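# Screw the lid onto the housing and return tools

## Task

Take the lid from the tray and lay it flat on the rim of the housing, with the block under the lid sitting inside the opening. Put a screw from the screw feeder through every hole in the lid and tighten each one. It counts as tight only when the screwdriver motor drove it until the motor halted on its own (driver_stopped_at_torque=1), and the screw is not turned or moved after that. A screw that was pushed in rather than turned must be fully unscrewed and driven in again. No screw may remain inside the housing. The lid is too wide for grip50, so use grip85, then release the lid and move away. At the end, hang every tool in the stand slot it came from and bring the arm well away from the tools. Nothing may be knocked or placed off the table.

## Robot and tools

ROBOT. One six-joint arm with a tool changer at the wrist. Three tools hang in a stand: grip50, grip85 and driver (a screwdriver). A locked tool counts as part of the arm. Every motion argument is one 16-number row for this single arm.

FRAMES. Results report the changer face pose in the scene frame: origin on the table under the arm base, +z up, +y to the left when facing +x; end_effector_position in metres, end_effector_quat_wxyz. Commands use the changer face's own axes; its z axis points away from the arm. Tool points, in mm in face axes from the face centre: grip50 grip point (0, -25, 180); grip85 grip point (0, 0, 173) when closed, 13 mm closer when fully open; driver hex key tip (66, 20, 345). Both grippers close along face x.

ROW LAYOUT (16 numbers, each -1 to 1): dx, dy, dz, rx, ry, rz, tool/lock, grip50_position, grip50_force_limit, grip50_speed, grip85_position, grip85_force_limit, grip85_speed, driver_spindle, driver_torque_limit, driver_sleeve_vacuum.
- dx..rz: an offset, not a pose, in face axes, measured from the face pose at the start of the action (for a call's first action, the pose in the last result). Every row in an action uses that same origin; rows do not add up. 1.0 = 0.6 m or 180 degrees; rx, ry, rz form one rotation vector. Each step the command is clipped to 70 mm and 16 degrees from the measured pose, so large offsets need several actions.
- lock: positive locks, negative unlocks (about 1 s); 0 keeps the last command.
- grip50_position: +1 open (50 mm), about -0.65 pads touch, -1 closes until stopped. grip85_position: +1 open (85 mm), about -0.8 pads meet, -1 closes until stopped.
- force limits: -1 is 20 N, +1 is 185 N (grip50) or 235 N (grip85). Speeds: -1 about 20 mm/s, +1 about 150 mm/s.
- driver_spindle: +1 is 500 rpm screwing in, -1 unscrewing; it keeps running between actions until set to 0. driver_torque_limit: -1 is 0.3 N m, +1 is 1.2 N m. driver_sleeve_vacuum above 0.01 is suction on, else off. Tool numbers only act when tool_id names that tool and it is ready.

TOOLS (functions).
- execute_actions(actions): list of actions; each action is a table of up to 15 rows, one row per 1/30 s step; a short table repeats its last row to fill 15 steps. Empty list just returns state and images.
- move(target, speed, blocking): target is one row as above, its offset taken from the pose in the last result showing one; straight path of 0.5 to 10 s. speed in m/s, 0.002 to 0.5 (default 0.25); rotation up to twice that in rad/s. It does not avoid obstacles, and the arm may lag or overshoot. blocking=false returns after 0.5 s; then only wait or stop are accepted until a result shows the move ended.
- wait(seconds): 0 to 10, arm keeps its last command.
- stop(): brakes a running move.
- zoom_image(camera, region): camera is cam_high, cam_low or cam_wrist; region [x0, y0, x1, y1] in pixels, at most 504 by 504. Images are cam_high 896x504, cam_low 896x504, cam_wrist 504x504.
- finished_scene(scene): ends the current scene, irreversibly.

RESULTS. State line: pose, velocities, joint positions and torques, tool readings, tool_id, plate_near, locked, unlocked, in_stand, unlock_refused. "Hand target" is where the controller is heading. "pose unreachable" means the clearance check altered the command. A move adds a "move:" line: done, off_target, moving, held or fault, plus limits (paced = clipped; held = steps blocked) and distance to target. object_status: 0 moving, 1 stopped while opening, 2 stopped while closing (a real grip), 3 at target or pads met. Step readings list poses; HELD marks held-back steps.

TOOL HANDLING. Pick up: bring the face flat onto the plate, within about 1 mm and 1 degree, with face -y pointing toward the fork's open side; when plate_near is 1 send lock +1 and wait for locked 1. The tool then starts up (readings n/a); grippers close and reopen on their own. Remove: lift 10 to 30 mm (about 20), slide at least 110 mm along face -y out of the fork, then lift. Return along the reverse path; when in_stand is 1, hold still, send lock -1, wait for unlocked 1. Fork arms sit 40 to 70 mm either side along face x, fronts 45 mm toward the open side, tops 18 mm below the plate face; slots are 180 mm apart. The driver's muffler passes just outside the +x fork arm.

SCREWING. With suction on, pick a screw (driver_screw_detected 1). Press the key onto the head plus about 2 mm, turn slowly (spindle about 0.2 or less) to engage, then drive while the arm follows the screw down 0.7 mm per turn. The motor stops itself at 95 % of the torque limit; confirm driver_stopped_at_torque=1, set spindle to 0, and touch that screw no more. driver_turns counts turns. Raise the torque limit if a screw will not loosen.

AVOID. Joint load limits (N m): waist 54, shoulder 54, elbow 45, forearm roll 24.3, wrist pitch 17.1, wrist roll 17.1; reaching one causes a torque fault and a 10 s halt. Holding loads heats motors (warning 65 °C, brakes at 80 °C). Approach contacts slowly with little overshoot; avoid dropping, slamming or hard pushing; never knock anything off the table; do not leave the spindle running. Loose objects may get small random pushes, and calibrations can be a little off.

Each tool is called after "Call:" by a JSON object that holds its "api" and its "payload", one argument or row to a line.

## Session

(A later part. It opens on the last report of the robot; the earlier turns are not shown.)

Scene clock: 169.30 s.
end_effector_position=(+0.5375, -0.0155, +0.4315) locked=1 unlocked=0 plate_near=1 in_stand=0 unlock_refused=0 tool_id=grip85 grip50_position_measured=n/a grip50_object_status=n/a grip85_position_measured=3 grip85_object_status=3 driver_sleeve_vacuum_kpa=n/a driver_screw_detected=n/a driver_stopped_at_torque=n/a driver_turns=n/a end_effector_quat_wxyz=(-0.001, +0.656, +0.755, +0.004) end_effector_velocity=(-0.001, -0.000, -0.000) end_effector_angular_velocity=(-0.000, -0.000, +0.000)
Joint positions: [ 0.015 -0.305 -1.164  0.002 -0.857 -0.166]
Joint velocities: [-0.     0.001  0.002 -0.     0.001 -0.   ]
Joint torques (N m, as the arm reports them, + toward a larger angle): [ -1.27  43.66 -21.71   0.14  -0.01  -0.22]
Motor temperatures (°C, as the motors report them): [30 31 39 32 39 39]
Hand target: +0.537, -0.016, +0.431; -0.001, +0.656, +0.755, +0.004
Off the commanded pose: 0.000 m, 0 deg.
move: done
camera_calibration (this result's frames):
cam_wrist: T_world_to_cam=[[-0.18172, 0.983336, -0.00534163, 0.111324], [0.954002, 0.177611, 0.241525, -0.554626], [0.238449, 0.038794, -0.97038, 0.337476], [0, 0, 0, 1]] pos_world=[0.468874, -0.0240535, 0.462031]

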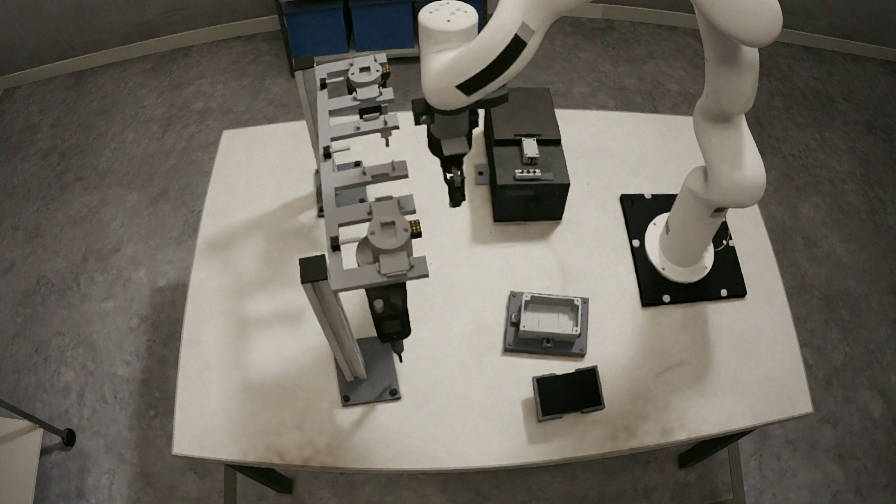

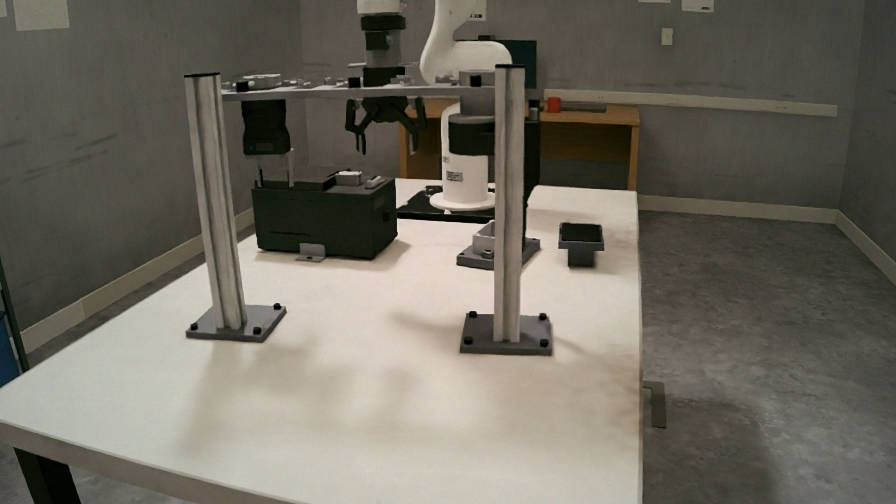

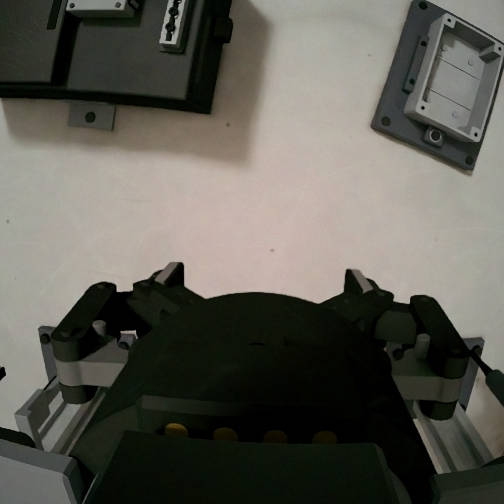

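Call:
{"api": "move", "payload": {
  "target": [0.6365,-0.2732,0,0,0,0.028,0,0,0,0,1,0,0,0,-1,-1],
  "speed": 0.2
}}

Scene clock: 227.73 s.
end_effector_position=(+0.3224, +0.3399, +0.4332) locked=1 unlocked=0 plate_near=1 in_stand=0 unlock_refused=0 tool_id=grip85 grip50_position_measured=n/a grip50_object_status=n/a grip85_position_measured=3 grip85_object_status=3 driver_sleeve_vacuum_kpa=n/a driver_screw_detected=n/a driver_stopped_at_torque=n/a driver_turns=n/a end_effector_quat_wxyz=(-0.002, +0.689, +0.725, +0.003) end_effector_velocity=(-0.000, +0.001, +0.001) end_effector_angular_velocity=(-0.001, -0.001, -0.000)
Joint positions: [ 0.855 -0.143 -0.968  0.001 -0.824  0.762]
Joint velocities: [ 0.003 -0.001 -0.003 -0.002 -0.001  0.004]
Joint torques (N m, as the arm reports them, + toward a larger angle): [ -1.35  33.51 -21.25   0.45   0.1   -0.28]
Motor temperatures (°C, as the motors report them): [30 31 40 32 39 39]
Hand target: +0.322, +0.340, +0.433; -0.002, +0.689, +0.725, +0.003
Off the commanded pose: 0.001 m, 0 deg.
move: done
camera_calibration (this result's frames):
cam_wrist: T_world_to_cam=[[-0.0943991, 0.995525, -0.00430207, -0.310007], [0.966441, 0.0926766, 0.239589, -0.387286], [0.238915, 0.0184593, -0.970865, 0.383679], [0, 0, 0, 1]] pos_world=[0.253358, 0.337429, 0.463956]

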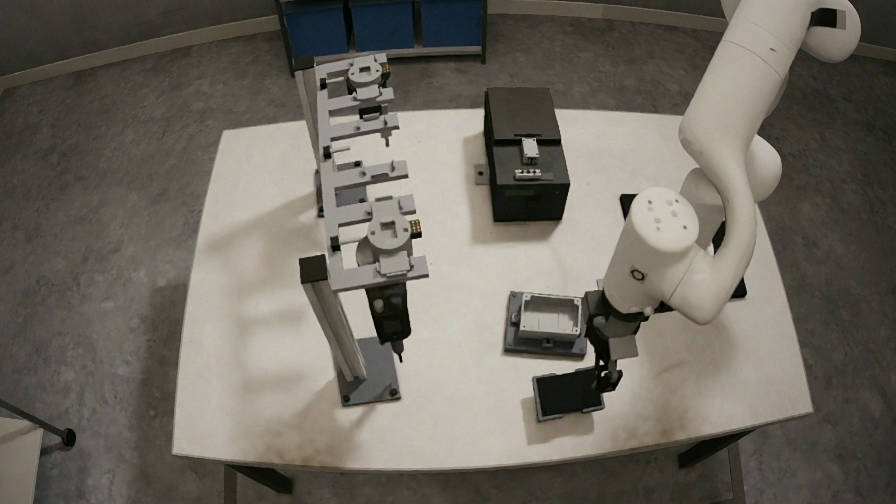

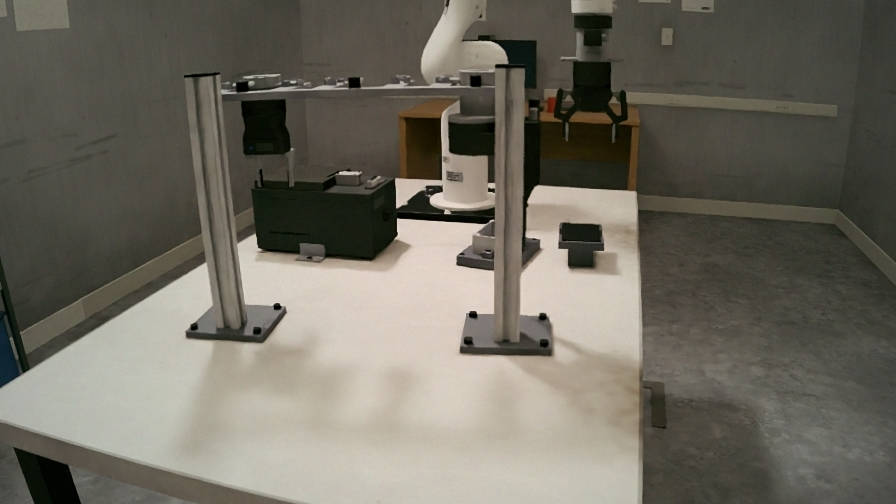

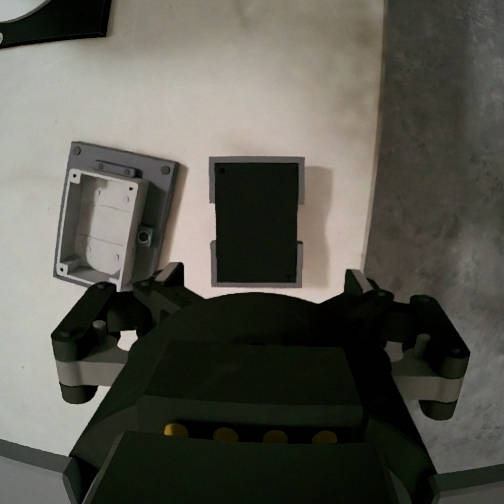

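Call:
{"api": "zoom_image", "payload": {
  "camera": "cam_wrist",
  "region": [180,140,340,300]
}}

Call:
{"api": "zoom_image", "payload": {
  "camera": "cam_wrist",
  "region": [40,130,200,310]
}}

Region (180, 140, 340, 300) of cam_wrist's 504x504 image, scaled by 3.150, with more detail than that image has.

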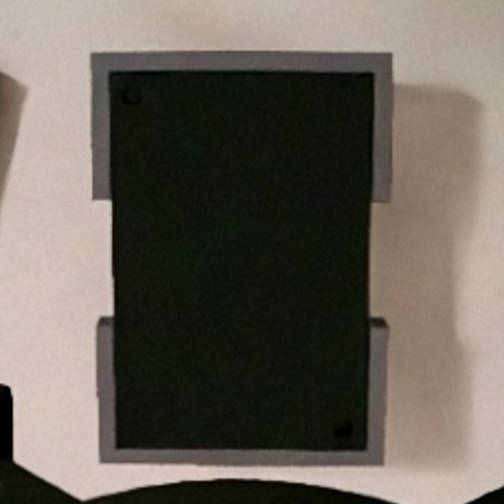

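Region (40, 130, 200, 310) of cam_wrist's 504x504 image, scaled by 2.800, with more detail than that image has.

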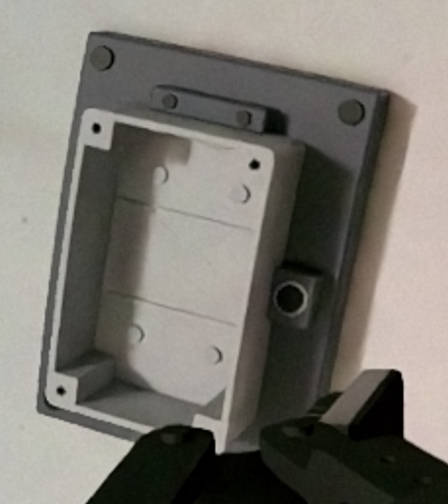

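Call:
{"api": "move", "payload": {
  "target": [-0.0155,0,0.2,0,0,-0.0128,0,0,0,0,1,0,0,0,-1,-1],
  "speed": 0.08
}}

Call:
{"api": "zoom_image", "payload": {
  "camera": "cam_wrist",
  "region": [140,130,400,330]
}}

Scene clock: 285.13 s.
end_effector_position=(+0.3232, +0.3314, +0.3134) locked=1 unlocked=0 plate_near=1 in_stand=0 unlock_refused=0 tool_id=grip85 grip50_position_measured=n/a grip50_object_status=n/a grip85_position_measured=3 grip85_object_status=3 driver_sleeve_vacuum_kpa=n/a driver_screw_detected=n/a driver_stopped_at_torque=n/a driver_turns=n/a end_effector_quat_wxyz=(-0.002, +0.674, +0.739, +0.004) end_effector_velocity=(-0.000, +0.000, -0.001) end_effector_angular_velocity=(-0.000, +0.001, +0.001)
Joint positions: [ 0.84  -0.297 -0.845  0.001 -0.546  0.708]
Joint velocities: [ 0.001 -0.001  0.001  0.001  0.001 -0.001]
Joint torques (N m, as the arm reports them, + toward a larger angle): [ -1.56  37.97 -18.15  -0.16   0.03  -0.18]
Motor temperatures (°C, as the motors report them): [30 31 40 32 39 39]
Hand target: +0.323, +0.331, +0.313; -0.002, +0.674, +0.739, +0.003
Off the commanded pose: 0.000 m, 0 deg.
move: done
camera_calibration (this result's frames):
cam_wrist: T_world_to_cam=[[-0.134019, 0.990969, -0.0044655, -0.287618], [0.961771, 0.131153, 0.240408, -0.370044], [0.238823, 0.0279244, -0.970662, 0.264127], [0, 0, 0, 1]] pos_world=[0.254272, 0.326177, 0.344055]

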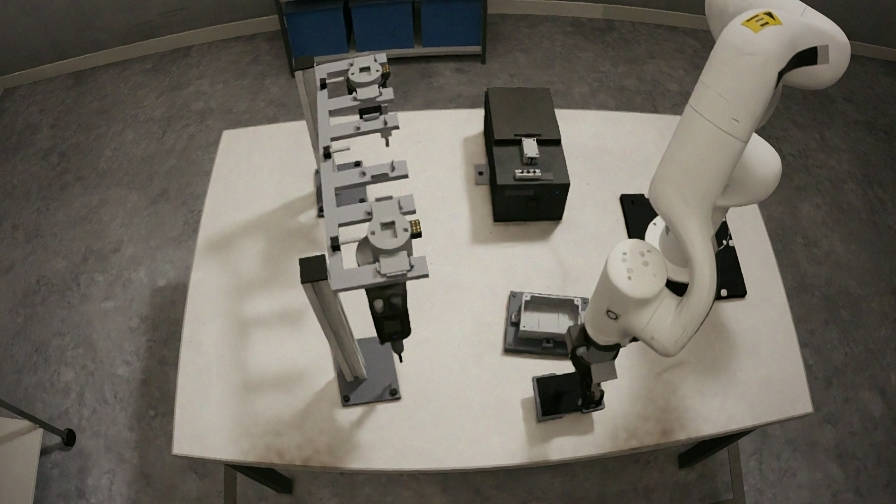

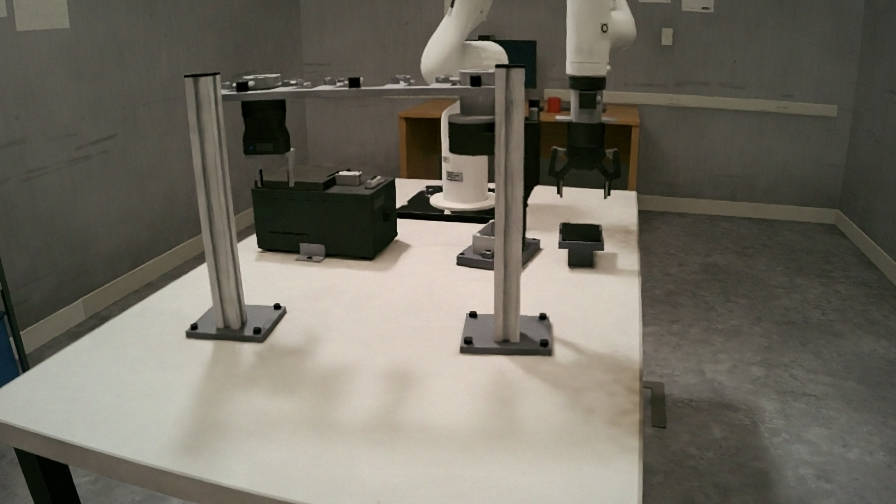

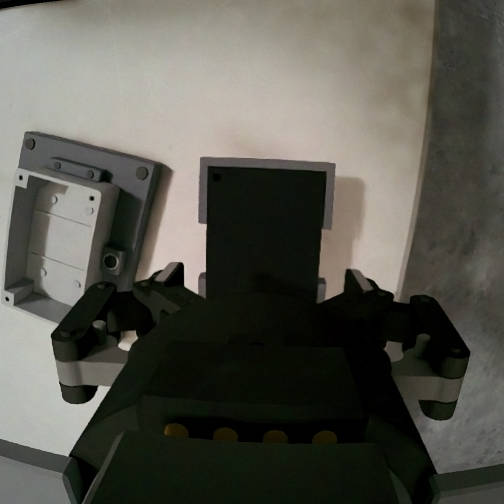

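Region (140, 130, 400, 330) of cam_wrist's 504x504 image, scaled by 1.938, with more detail than that image has; it fills the top 388 rows of this view, and the rest is white.

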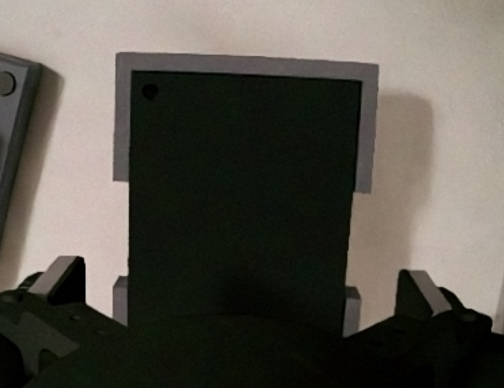

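Call:
{"api": "move", "payload": {
  "target": [-0.0017,-0.004,0.075,0,0,0.002,0,0,0,0,1,0,0,0,-1,-1],
  "speed": 0.04
}}

Call:
{"api": "zoom_image", "payload": {
  "camera": "cam_wrist",
  "region": [140,130,400,330]
}}

Call:
{"api": "zoom_image", "payload": {
  "camera": "cam_low",
  "region": [530,150,650,280]
}}

Scene clock: 309.43 s.
end_effector_position=(+0.3211, +0.3305, +0.2685) locked=1 unlocked=0 plate_near=1 in_stand=0 unlock_refused=0 tool_id=grip85 grip50_position_measured=n/a grip50_object_status=n/a grip85_position_measured=3 grip85_object_status=3 driver_sleeve_vacuum_kpa=n/a driver_screw_detected=n/a driver_stopped_at_torque=n/a driver_turns=n/a end_effector_quat_wxyz=(-0.002, +0.676, +0.737, +0.004) end_effector_velocity=(-0.000, +0.001, -0.000) end_effector_angular_velocity=(+0.000, -0.000, +0.000)
Joint positions: [ 0.842 -0.375 -0.82   0.    -0.442  0.716]
Joint velocities: [ 0.001 -0.001 -0.001  0.001  0.     0.   ]
Joint torques (N m, as the arm reports them, + toward a larger angle): [ -1.32  38.84 -16.82  -0.07   0.05  -0.26]
Motor temperatures (°C, as the motors report them): [30 31 40 32 39 39]
Hand target: +0.321, +0.330, +0.268; -0.002, +0.676, +0.737, +0.004
Off the commanded pose: 0.000 m, 0 deg.
move: done
camera_calibration (this result's frames):
cam_wrist: T_world_to_cam=[[-0.127711, 0.991801, -0.00445807, -0.289498], [0.962543, 0.125025, 0.240581, -0.35533], [0.239166, 0.0264337, -0.970619, 0.221462], [0, 0, 0, 1]] pos_world=[0.252082, 0.325695, 0.29915]

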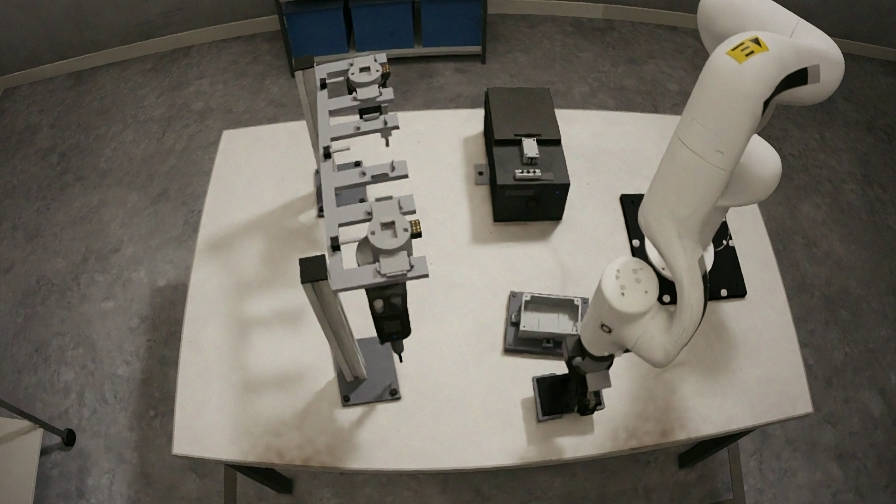

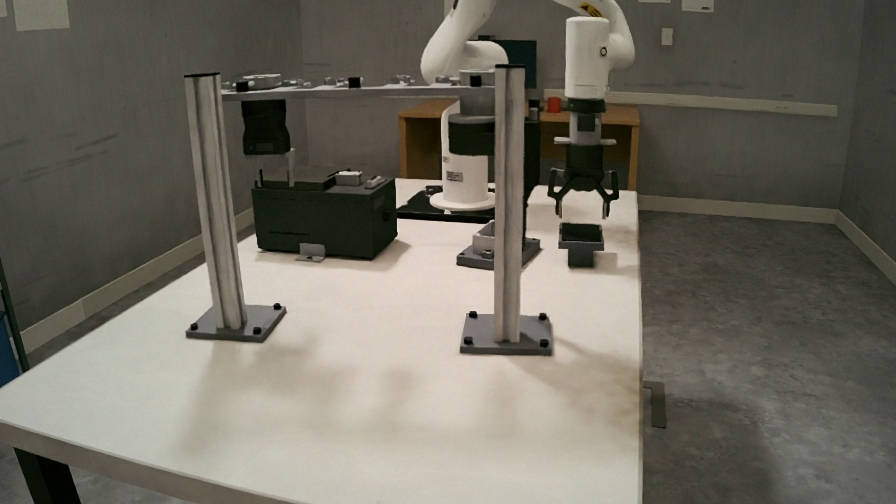

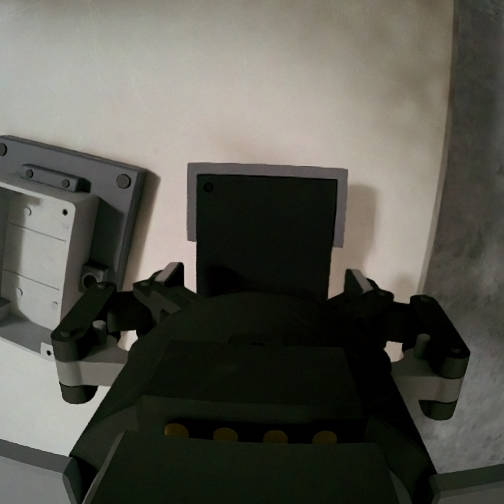

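Region (140, 130, 400, 330) of cam_wrist's 504x504 image, scaled by 1.938, with more detail than that image has; it fills the top 388 rows of this view, and the rest is white.

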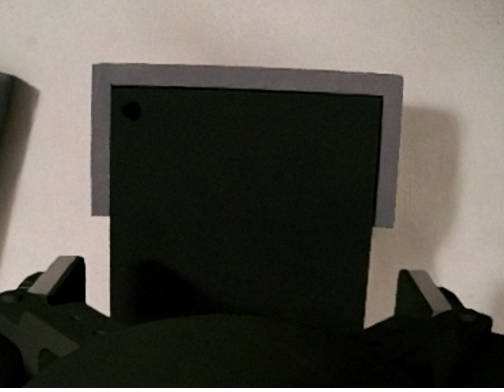

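Region (530, 150, 650, 280) of cam_low's 896x504 image, scaled by 3.877, with more detail than that image has; it fills the left 465 columns of this view, and the rest is white.

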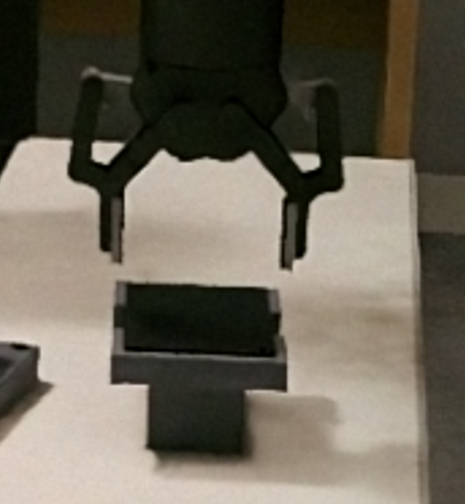

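Call:
{"api": "move", "payload": {
  "target": [-0.0015,0,0.031,0,0,0,0,0,0,0,1,0,0,0,-1,-1],
  "speed": 0.015
}}

Call:
{"api": "zoom_image", "payload": {
  "camera": "cam_low",
  "region": [530,150,650,280]
}}

Call:
{"api": "zoom_image", "payload": {
  "camera": "cam_wrist",
  "region": [140,130,400,330]
}}

Scene clock: 336.97 s.
end_effector_position=(+0.3212, +0.3297, +0.2500) locked=1 unlocked=0 plate_near=1 in_stand=0 unlock_refused=0 tool_id=grip85 grip50_position_measured=n/a grip50_object_status=n/a grip85_position_measured=3 grip85_object_status=3 driver_sleeve_vacuum_kpa=n/a driver_screw_detected=n/a driver_stopped_at_torque=n/a driver_turns=n/a end_effector_quat_wxyz=(-0.002, +0.676, +0.737, +0.004) end_effector_velocity=(+0.000, +0.000, -0.000) end_effector_angular_velocity=(+0.001, -0.001, +0.001)
Joint positions: [ 0.84  -0.412 -0.814  0.    -0.4    0.715]
Joint velocities: [ 0.    -0.    -0.    -0.001  0.002  0.   ]
Joint torques (N m, as the arm reports them, + toward a larger angle): [ -1.92  39.94 -15.86   0.17  -0.04  -0.25]
Motor temperatures (°C, as the motors report them): [30 31 40 32 39 39]
Hand target: +0.321, +0.330, +0.250; -0.002, +0.676, +0.737, +0.004
Off the commanded pose: 0.000 m, 0 deg.
move: done
camera_calibration (this result's frames):
cam_wrist: T_world_to_cam=[[-0.127681, 0.991805, -0.00451366, -0.28879], [0.962536, 0.125008, 0.240617, -0.35089], [0.23921, 0.0263776, -0.97061, 0.203452], [0, 0, 0, 1]] pos_world=[0.252204, 0.324921, 0.2806]

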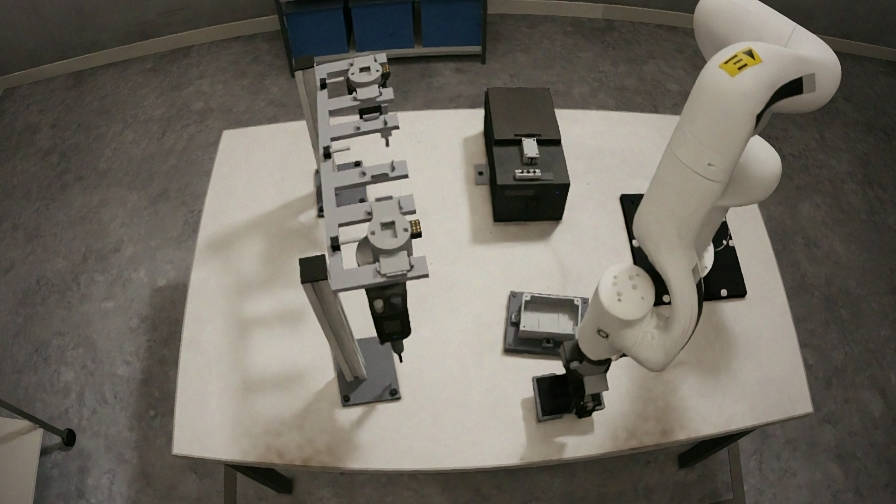

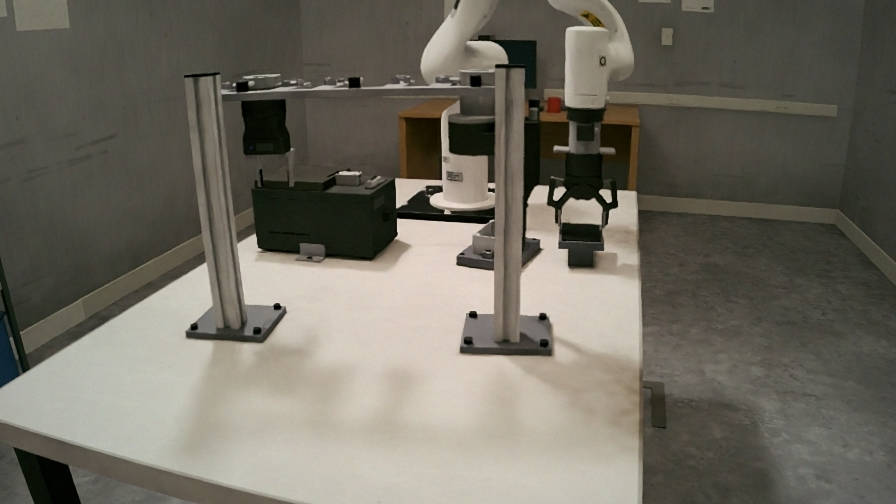

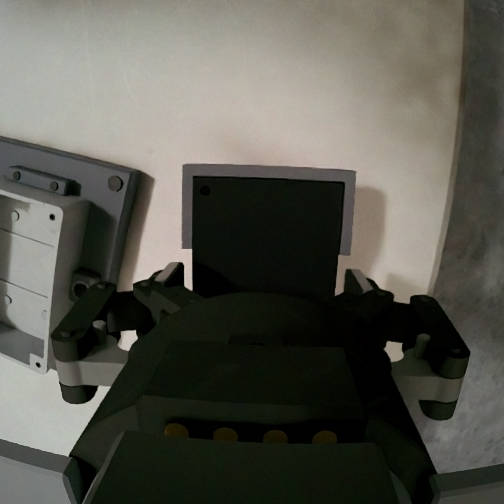

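Region (530, 150, 650, 280) of cam_low's 896x504 image, scaled by 3.877, with more detail than that image has; it fills the left 465 columns of this view, and the rest is white.

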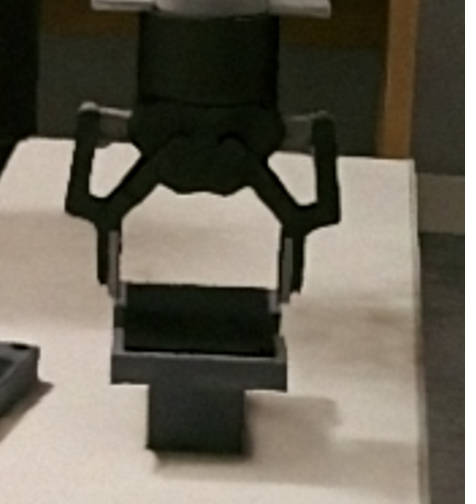

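Region (140, 130, 400, 330) of cam_wrist's 504x504 image, scaled by 1.938, with more detail than that image has; it fills the top 388 rows of this view, and the rest is white.

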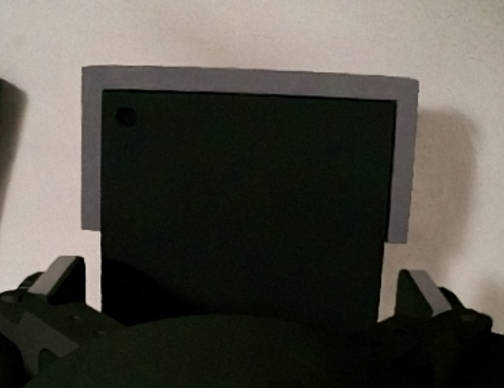

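Call:
{"api": "move", "payload": {
  "target": [0,0,0.025,0,0,0,0,0,0,0,1,0,0,0,-1,-1],
  "speed": 0.01
}}

Call:
{"api": "zoom_image", "payload": {
  "camera": "cam_low",
  "region": [530,150,650,280]
}}

Call:
{"api": "zoom_image", "payload": {
  "camera": "cam_high",
  "region": [510,330,650,450]
}}

Scene clock: 355.13 s.
end_effector_position=(+0.3212, +0.3298, +0.2350) locked=1 unlocked=0 plate_near=1 in_stand=0 unlock_refused=0 tool_id=grip85 grip50_position_measured=n/a grip50_object_status=n/a grip85_position_measured=3 grip85_object_status=3 driver_sleeve_vacuum_kpa=n/a driver_screw_detected=n/a driver_stopped_at_torque=n/a driver_turns=n/a end_effector_quat_wxyz=(-0.002, +0.676, +0.737, +0.004) end_effector_velocity=(+0.000, +0.001, -0.000) end_effector_angular_velocity=(+0.000, -0.001, +0.001)
Joint positions: [ 0.84  -0.443 -0.813  0.    -0.367  0.715]
Joint velocities: [ 0.001 -0.002 -0.001 -0.     0.001  0.   ]
Joint torques (N m, as the arm reports them, + toward a larger angle): [ -1.88  41.52 -15.4   -0.09   0.09  -0.26]
Motor temperatures (°C, as the motors report them): [30 31 40 32 39 39]
Hand target: +0.321, +0.330, +0.235; -0.002, +0.676, +0.737, +0.004
Off the commanded pose: 0.000 m, 0 deg.
move: done
camera_calibration (this result's frames):
cam_wrist: T_world_to_cam=[[-0.12766, 0.991807, -0.00458439, -0.288928], [0.962538, 0.125005, 0.240611, -0.34733], [0.239213, 0.0263038, -0.970611, 0.188959], [0, 0, 0, 1]] pos_world=[0.252232, 0.325009, 0.265653]

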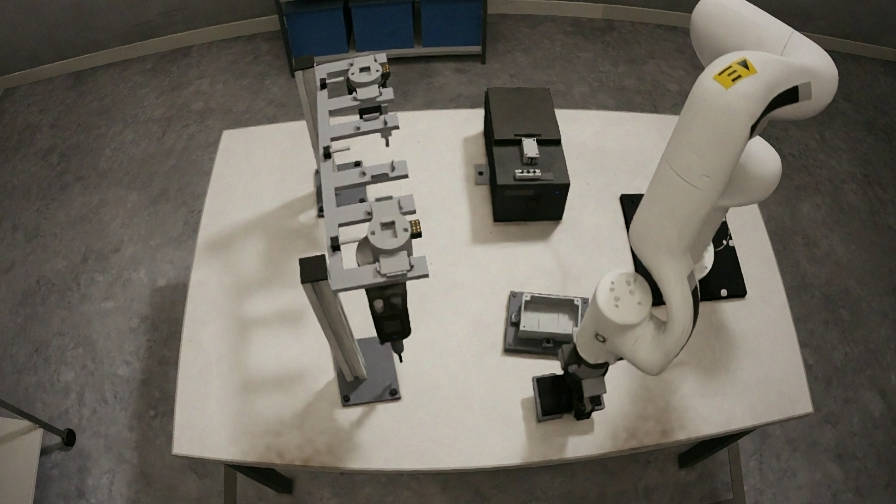

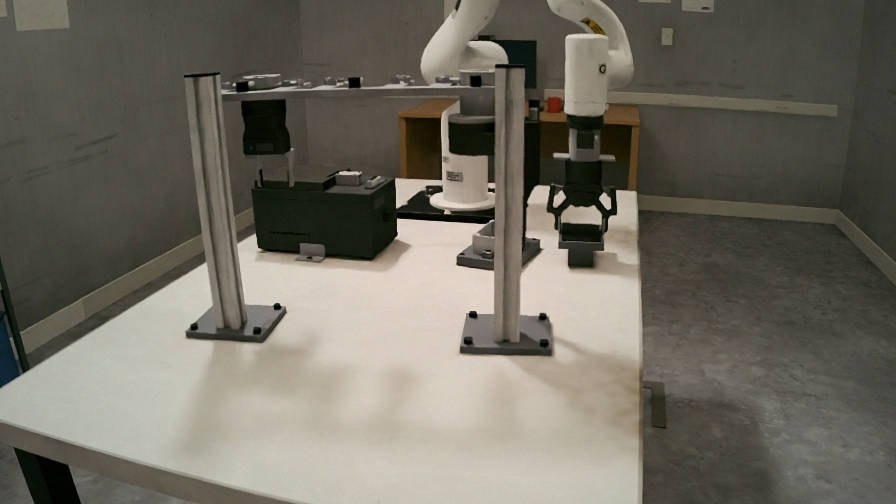

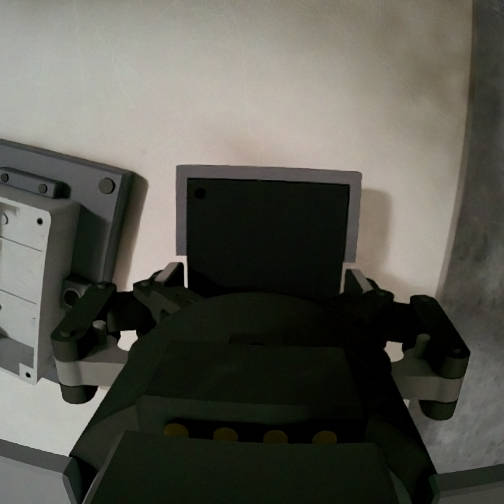

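Region (530, 150, 650, 280) of cam_low's 896x504 image, scaled by 3.877, with more detail than that image has; it fills the left 465 columns of this view, and the rest is white.

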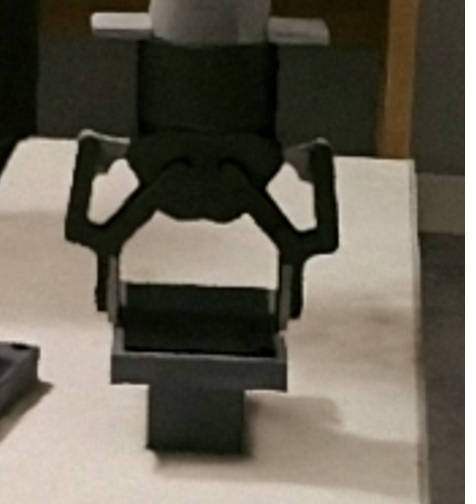

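Region (510, 330, 650, 450) of cam_high's 896x504 image, scaled by 3.600, with more detail than that image has; it fills the top 432 rows of this view, and the rest is white.

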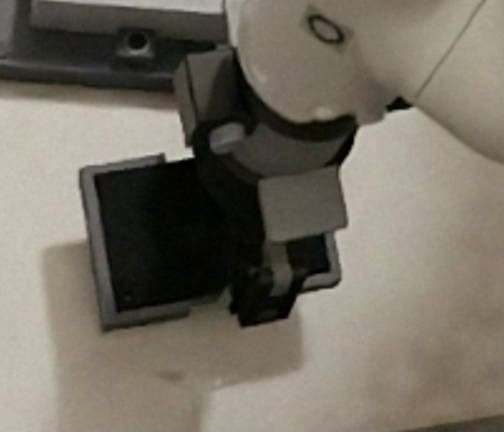

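Call:
{"api": "move", "payload": {
  "target": [0,0,0.005,0,0,0,0,0,0,0,1,0,0,0,-1,-1],
  "speed": 0.008
}}

Call:
{"api": "execute_actions", "payload": {
  "actions": [
    [[0,0,0,0,0,0,0,0,0,0,-1,-0.3,-0.7,0,-1,-1]],
    [[0,0,0,0,0,0,0,0,0,0,-1,-0.3,-0.7,0,-1,-1]]
  ]
}}

Call:
{"api": "zoom_image", "payload": {
  "camera": "cam_low",
  "region": [530,150,650,280]
}}

Scene clock: 373.93 s.
end_effector_position=(+0.3212, +0.3298, +0.2320) locked=1 unlocked=0 plate_near=1 in_stand=0 unlock_refused=0 tool_id=grip85 grip50_position_measured=n/a grip50_object_status=n/a grip85_position_measured=3 grip85_object_status=3 driver_sleeve_vacuum_kpa=n/a driver_screw_detected=n/a driver_stopped_at_torque=n/a driver_turns=n/a end_effector_quat_wxyz=(-0.002, +0.676, +0.737, +0.004) end_effector_velocity=(+0.001, +0.000, +0.000) end_effector_angular_velocity=(+0.001, -0.001, -0.000)
Joint positions: [ 0.84  -0.45  -0.813  0.    -0.361  0.715]
Joint velocities: [-0.    -0.001 -0.001  0.     0.001 -0.   ]
Joint torques (N m, as the arm reports them, + toward a larger angle): [ -2.55  40.18 -15.38  -0.12   0.    -0.33]
Motor temperatures (°C, as the motors report them): [30 31 40 32 39 39]
Hand target: +0.321, +0.330, +0.232; -0.002, +0.676, +0.737, +0.004
Off the commanded pose: 0.000 m, 0 deg.
move: done
camera_calibration (this result's frames):
cam_wrist: T_world_to_cam=[[-0.127657, 0.991808, -0.00461251, -0.288949], [0.962542, 0.125009, 0.240593, -0.346616], [0.239198, 0.0262735, -0.970615, 0.18609], [0, 0, 0, 1]] pos_world=[0.252234, 0.325022, 0.262683]

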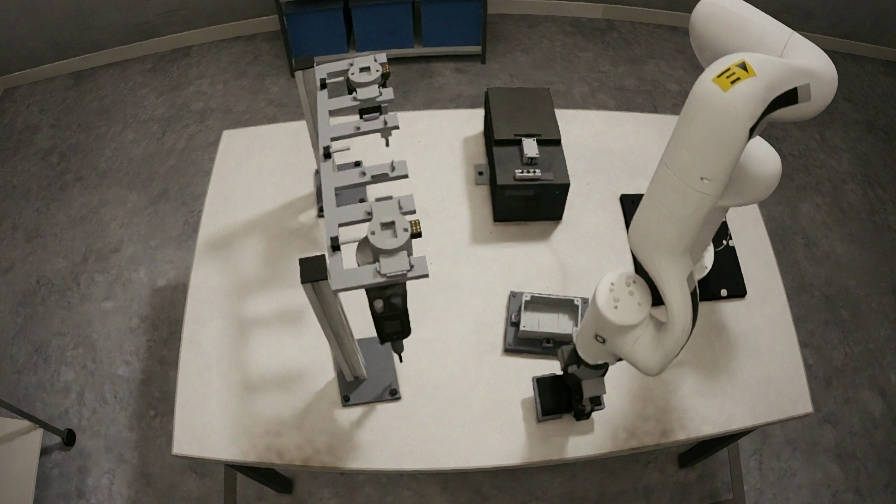

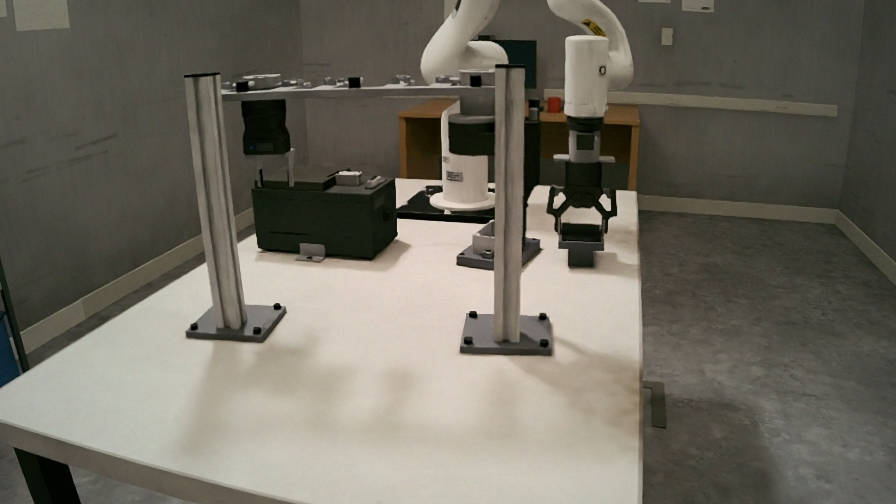

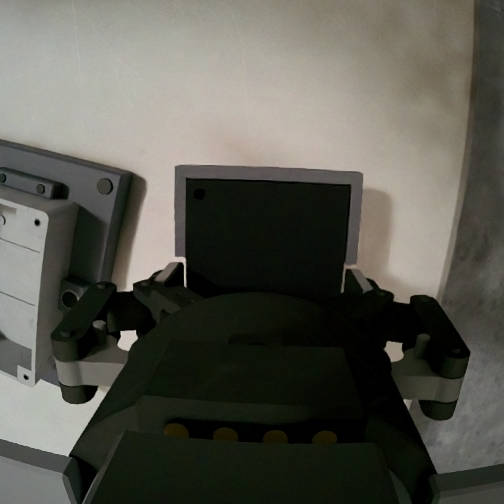

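Scene clock: 374.93 s.
end_effector_position=(+0.3213, +0.3300, +0.2327) locked=1 unlocked=0 plate_near=1 in_stand=0 unlock_refused=0 tool_id=grip85 grip50_position_measured=n/a grip50_object_status=n/a grip85_position_measured=24 grip85_object_status=2 driver_sleeve_vacuum_kpa=n/a driver_screw_detected=n/a driver_stopped_at_torque=n/a driver_turns=n/a end_effector_quat_wxyz=(-0.002, +0.676, +0.737, +0.004) end_effector_velocity=(-0.000, -0.000, -0.000) end_effector_angular_velocity=(+0.000, -0.000, -0.001)
Joint positions: [ 0.84  -0.449 -0.813  0.    -0.362  0.715]
Joint velocities: [-0.     0.     0.001 -0.     0.001  0.001]
Joint torques (N m, as the arm reports them, + toward a larger angle): [ -2.52  27.3  -12.17  -0.57   2.38  -0.15]
Motor temperatures (°C, as the motors report them): [30 31 40 32 39 39]
Hand target: +0.321, +0.330, +0.233; -0.002, +0.676, +0.737, +0.004
Off the commanded pose: 0.000 m, 0 deg.
Step readings (end_effector_position; steps 1 to 15: 1st action; 16 to 30: 2nd action):
0: (+0.3212, +0.3298, +0.2320)
1: (+0.3212, +0.3298, +0.2320)
2: (+0.3212, +0.3298, +0.2320)
4: (+0.3212, +0.3298, +0.2320)
8: (+0.3213, +0.3300, +0.2326)
15: (+0.3213, +0.3300, +0.2327)
16: (+0.3213, +0.3300, +0.2326)
17: (+0.3213, +0.3300, +0.2327)
19: (+0.3213, +0.3300, +0.2327)
23: (+0.3213, +0.3300, +0.2327)
30: end_effector_position above
camera_calibration (this result's frames):
cam_wrist: T_world_to_cam=[[-0.127726, 0.991798, -0.00472921, -0.289056], [0.962576, 0.125109, 0.240408, -0.346887], [0.239028, 0.0261541, -0.97066, 0.186798], [0, 0, 0, 1]] pos_world=[0.252335, 0.325198, 0.263345]

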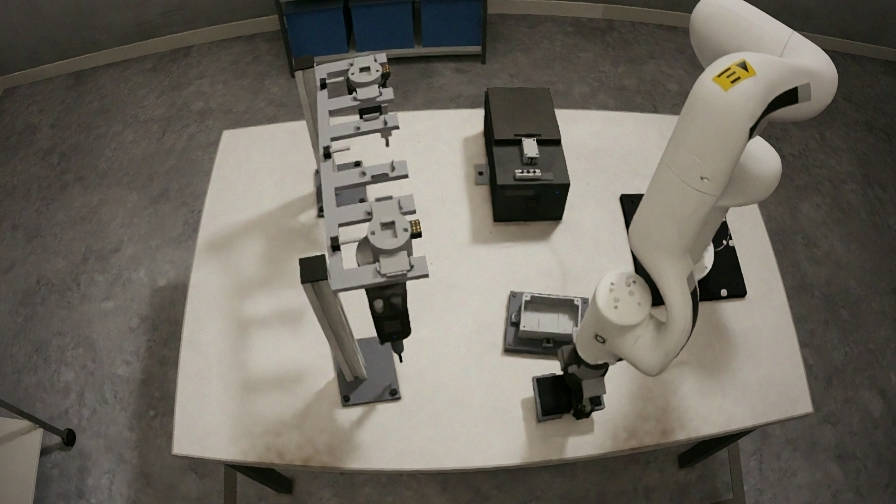

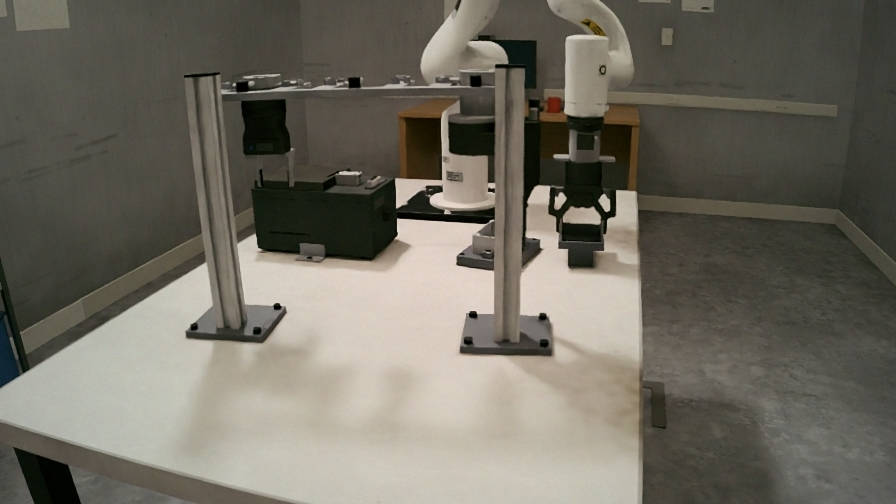

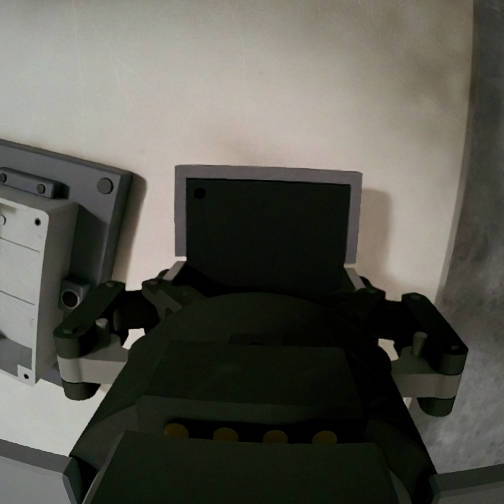

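Region (530, 150, 650, 280) of cam_low's 896x504 image, scaled by 3.877, with more detail than that image has; it fills the left 465 columns of this view, and the rest is white.

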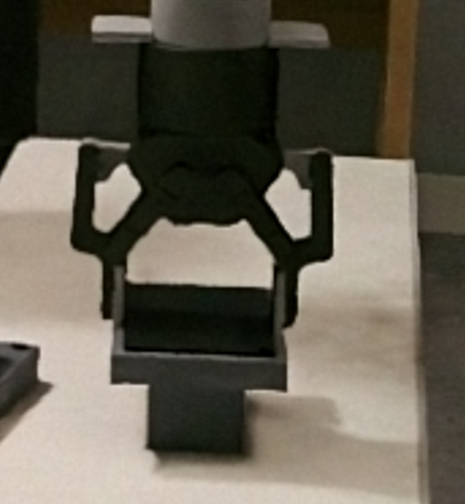

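Call:
{"api": "move", "payload": {
  "target": [0,0,-0.12,0,0,0,0,0,0,0,-1,-0.3,-0.7,0,-1,-1],
  "speed": 0.03
}}

Call:
{"api": "zoom_image", "payload": {
  "camera": "cam_low",
  "region": [530,120,650,250]
}}

Scene clock: 398.03 s.
end_effector_position=(+0.3234, +0.3322, +0.2300) locked=1 unlocked=0 plate_near=1 in_stand=0 unlock_refused=0 tool_id=grip85 grip50_position_measured=n/a grip50_object_status=n/a grip85_position_measured=26 grip85_object_status=2 driver_sleeve_vacuum_kpa=n/a driver_screw_detected=n/a driver_stopped_at_torque=n/a driver_turns=n/a end_effector_quat_wxyz=(-0.002, +0.676, +0.737, -0.010) end_effector_velocity=(+0.000, +0.000, +0.000) end_effector_angular_velocity=(+0.001, -0.001, -0.000)
Joint positions: [ 0.84  -0.468 -0.834  0.    -0.391  0.715]
Joint velocities: [-0.     0.001 -0.    -0.     0.001  0.   ]
Joint torques (N m, as the arm reports them, + toward a larger angle): [ -5.44 -95.04  21.66  -2.2   14.5   -1.08]
Motor temperatures (°C, as the motors report them): [30 31 39 32 42 39]
Hand target: +0.315, +0.323, +0.211; -0.002, +0.676, +0.736, -0.020
Off the commanded pose: 0.075 m, 2 deg.
TORQUE FAULT: the external load on joint 2 (shoulder) reached its load limit, and the arm stopped for 10 seconds. That time counts as 20 of the actions that you can send in this scene. The arm's remaining commands of this call were not run. Joint 2 (shoulder) moved back by up to 3 degrees. The arm holds there, with the lock and driver_spindle numbers at 0 and the other tool numbers unchanged, and accepts commands again: back off and push less far. The arm stops again, at the same cost, whenever a joint's load reaches its limit.
move: fault
camera_calibration (this result's frames):
cam_wrist: T_world_to_cam=[[-0.128122, 0.991533, -0.0211186, -0.286974], [0.966777, 0.129616, 0.220323, -0.346793], [0.221195, 0.00781144, -0.975198, 0.196553], [0, 0, 0, 1]] pos_world=[0.255027, 0.327959, 0.262024]

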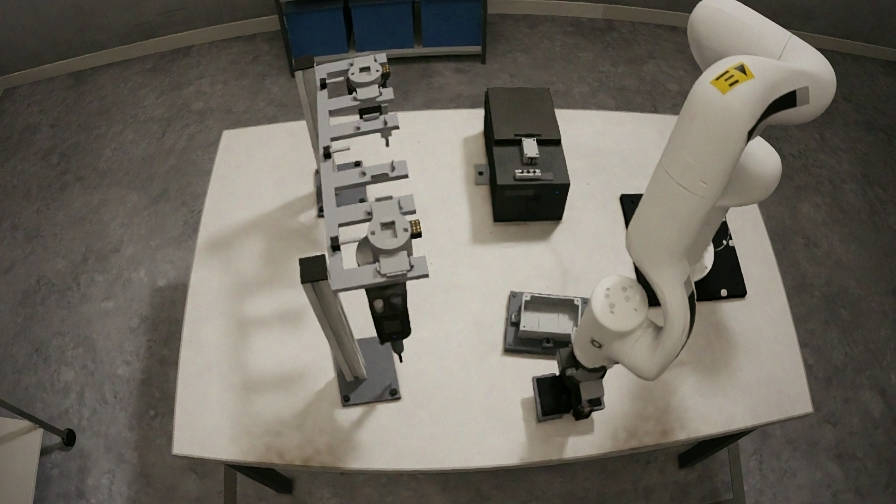

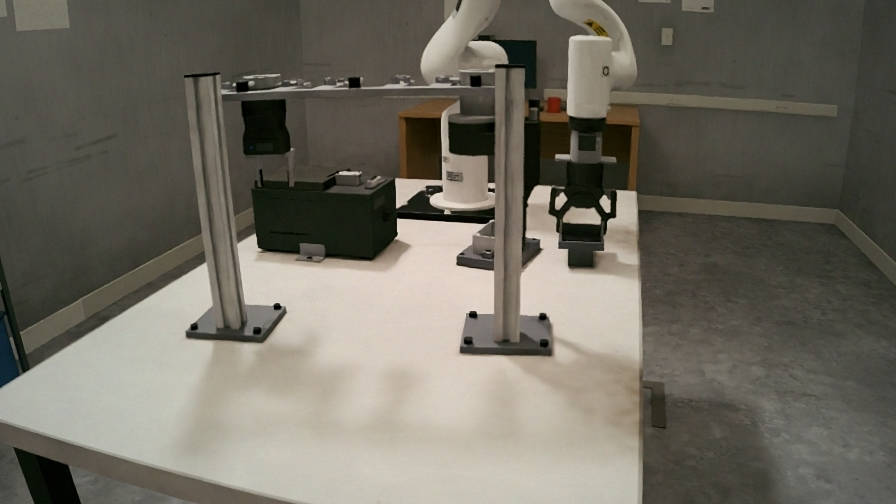

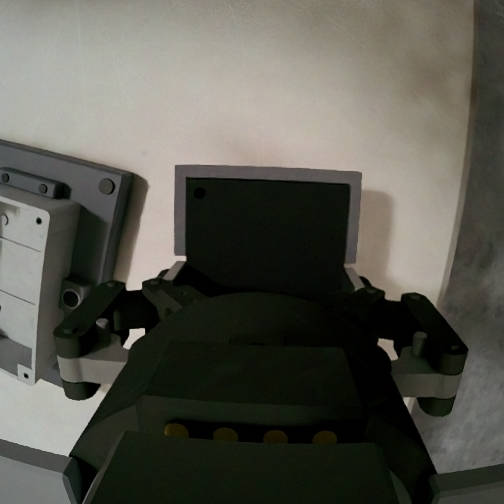

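Region (530, 120, 650, 250) of cam_low's 896x504 image, scaled by 3.877, with more detail than that image has; it fills the left 465 columns of this view, and the rest is white.

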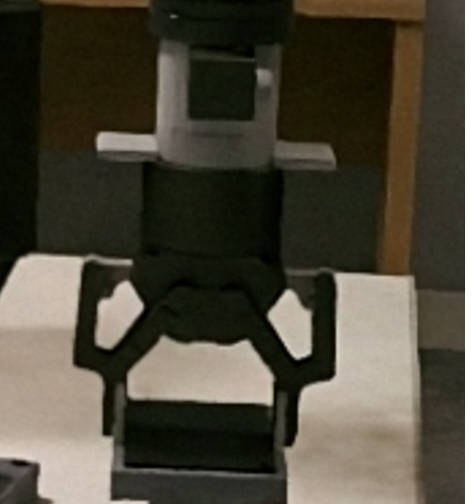

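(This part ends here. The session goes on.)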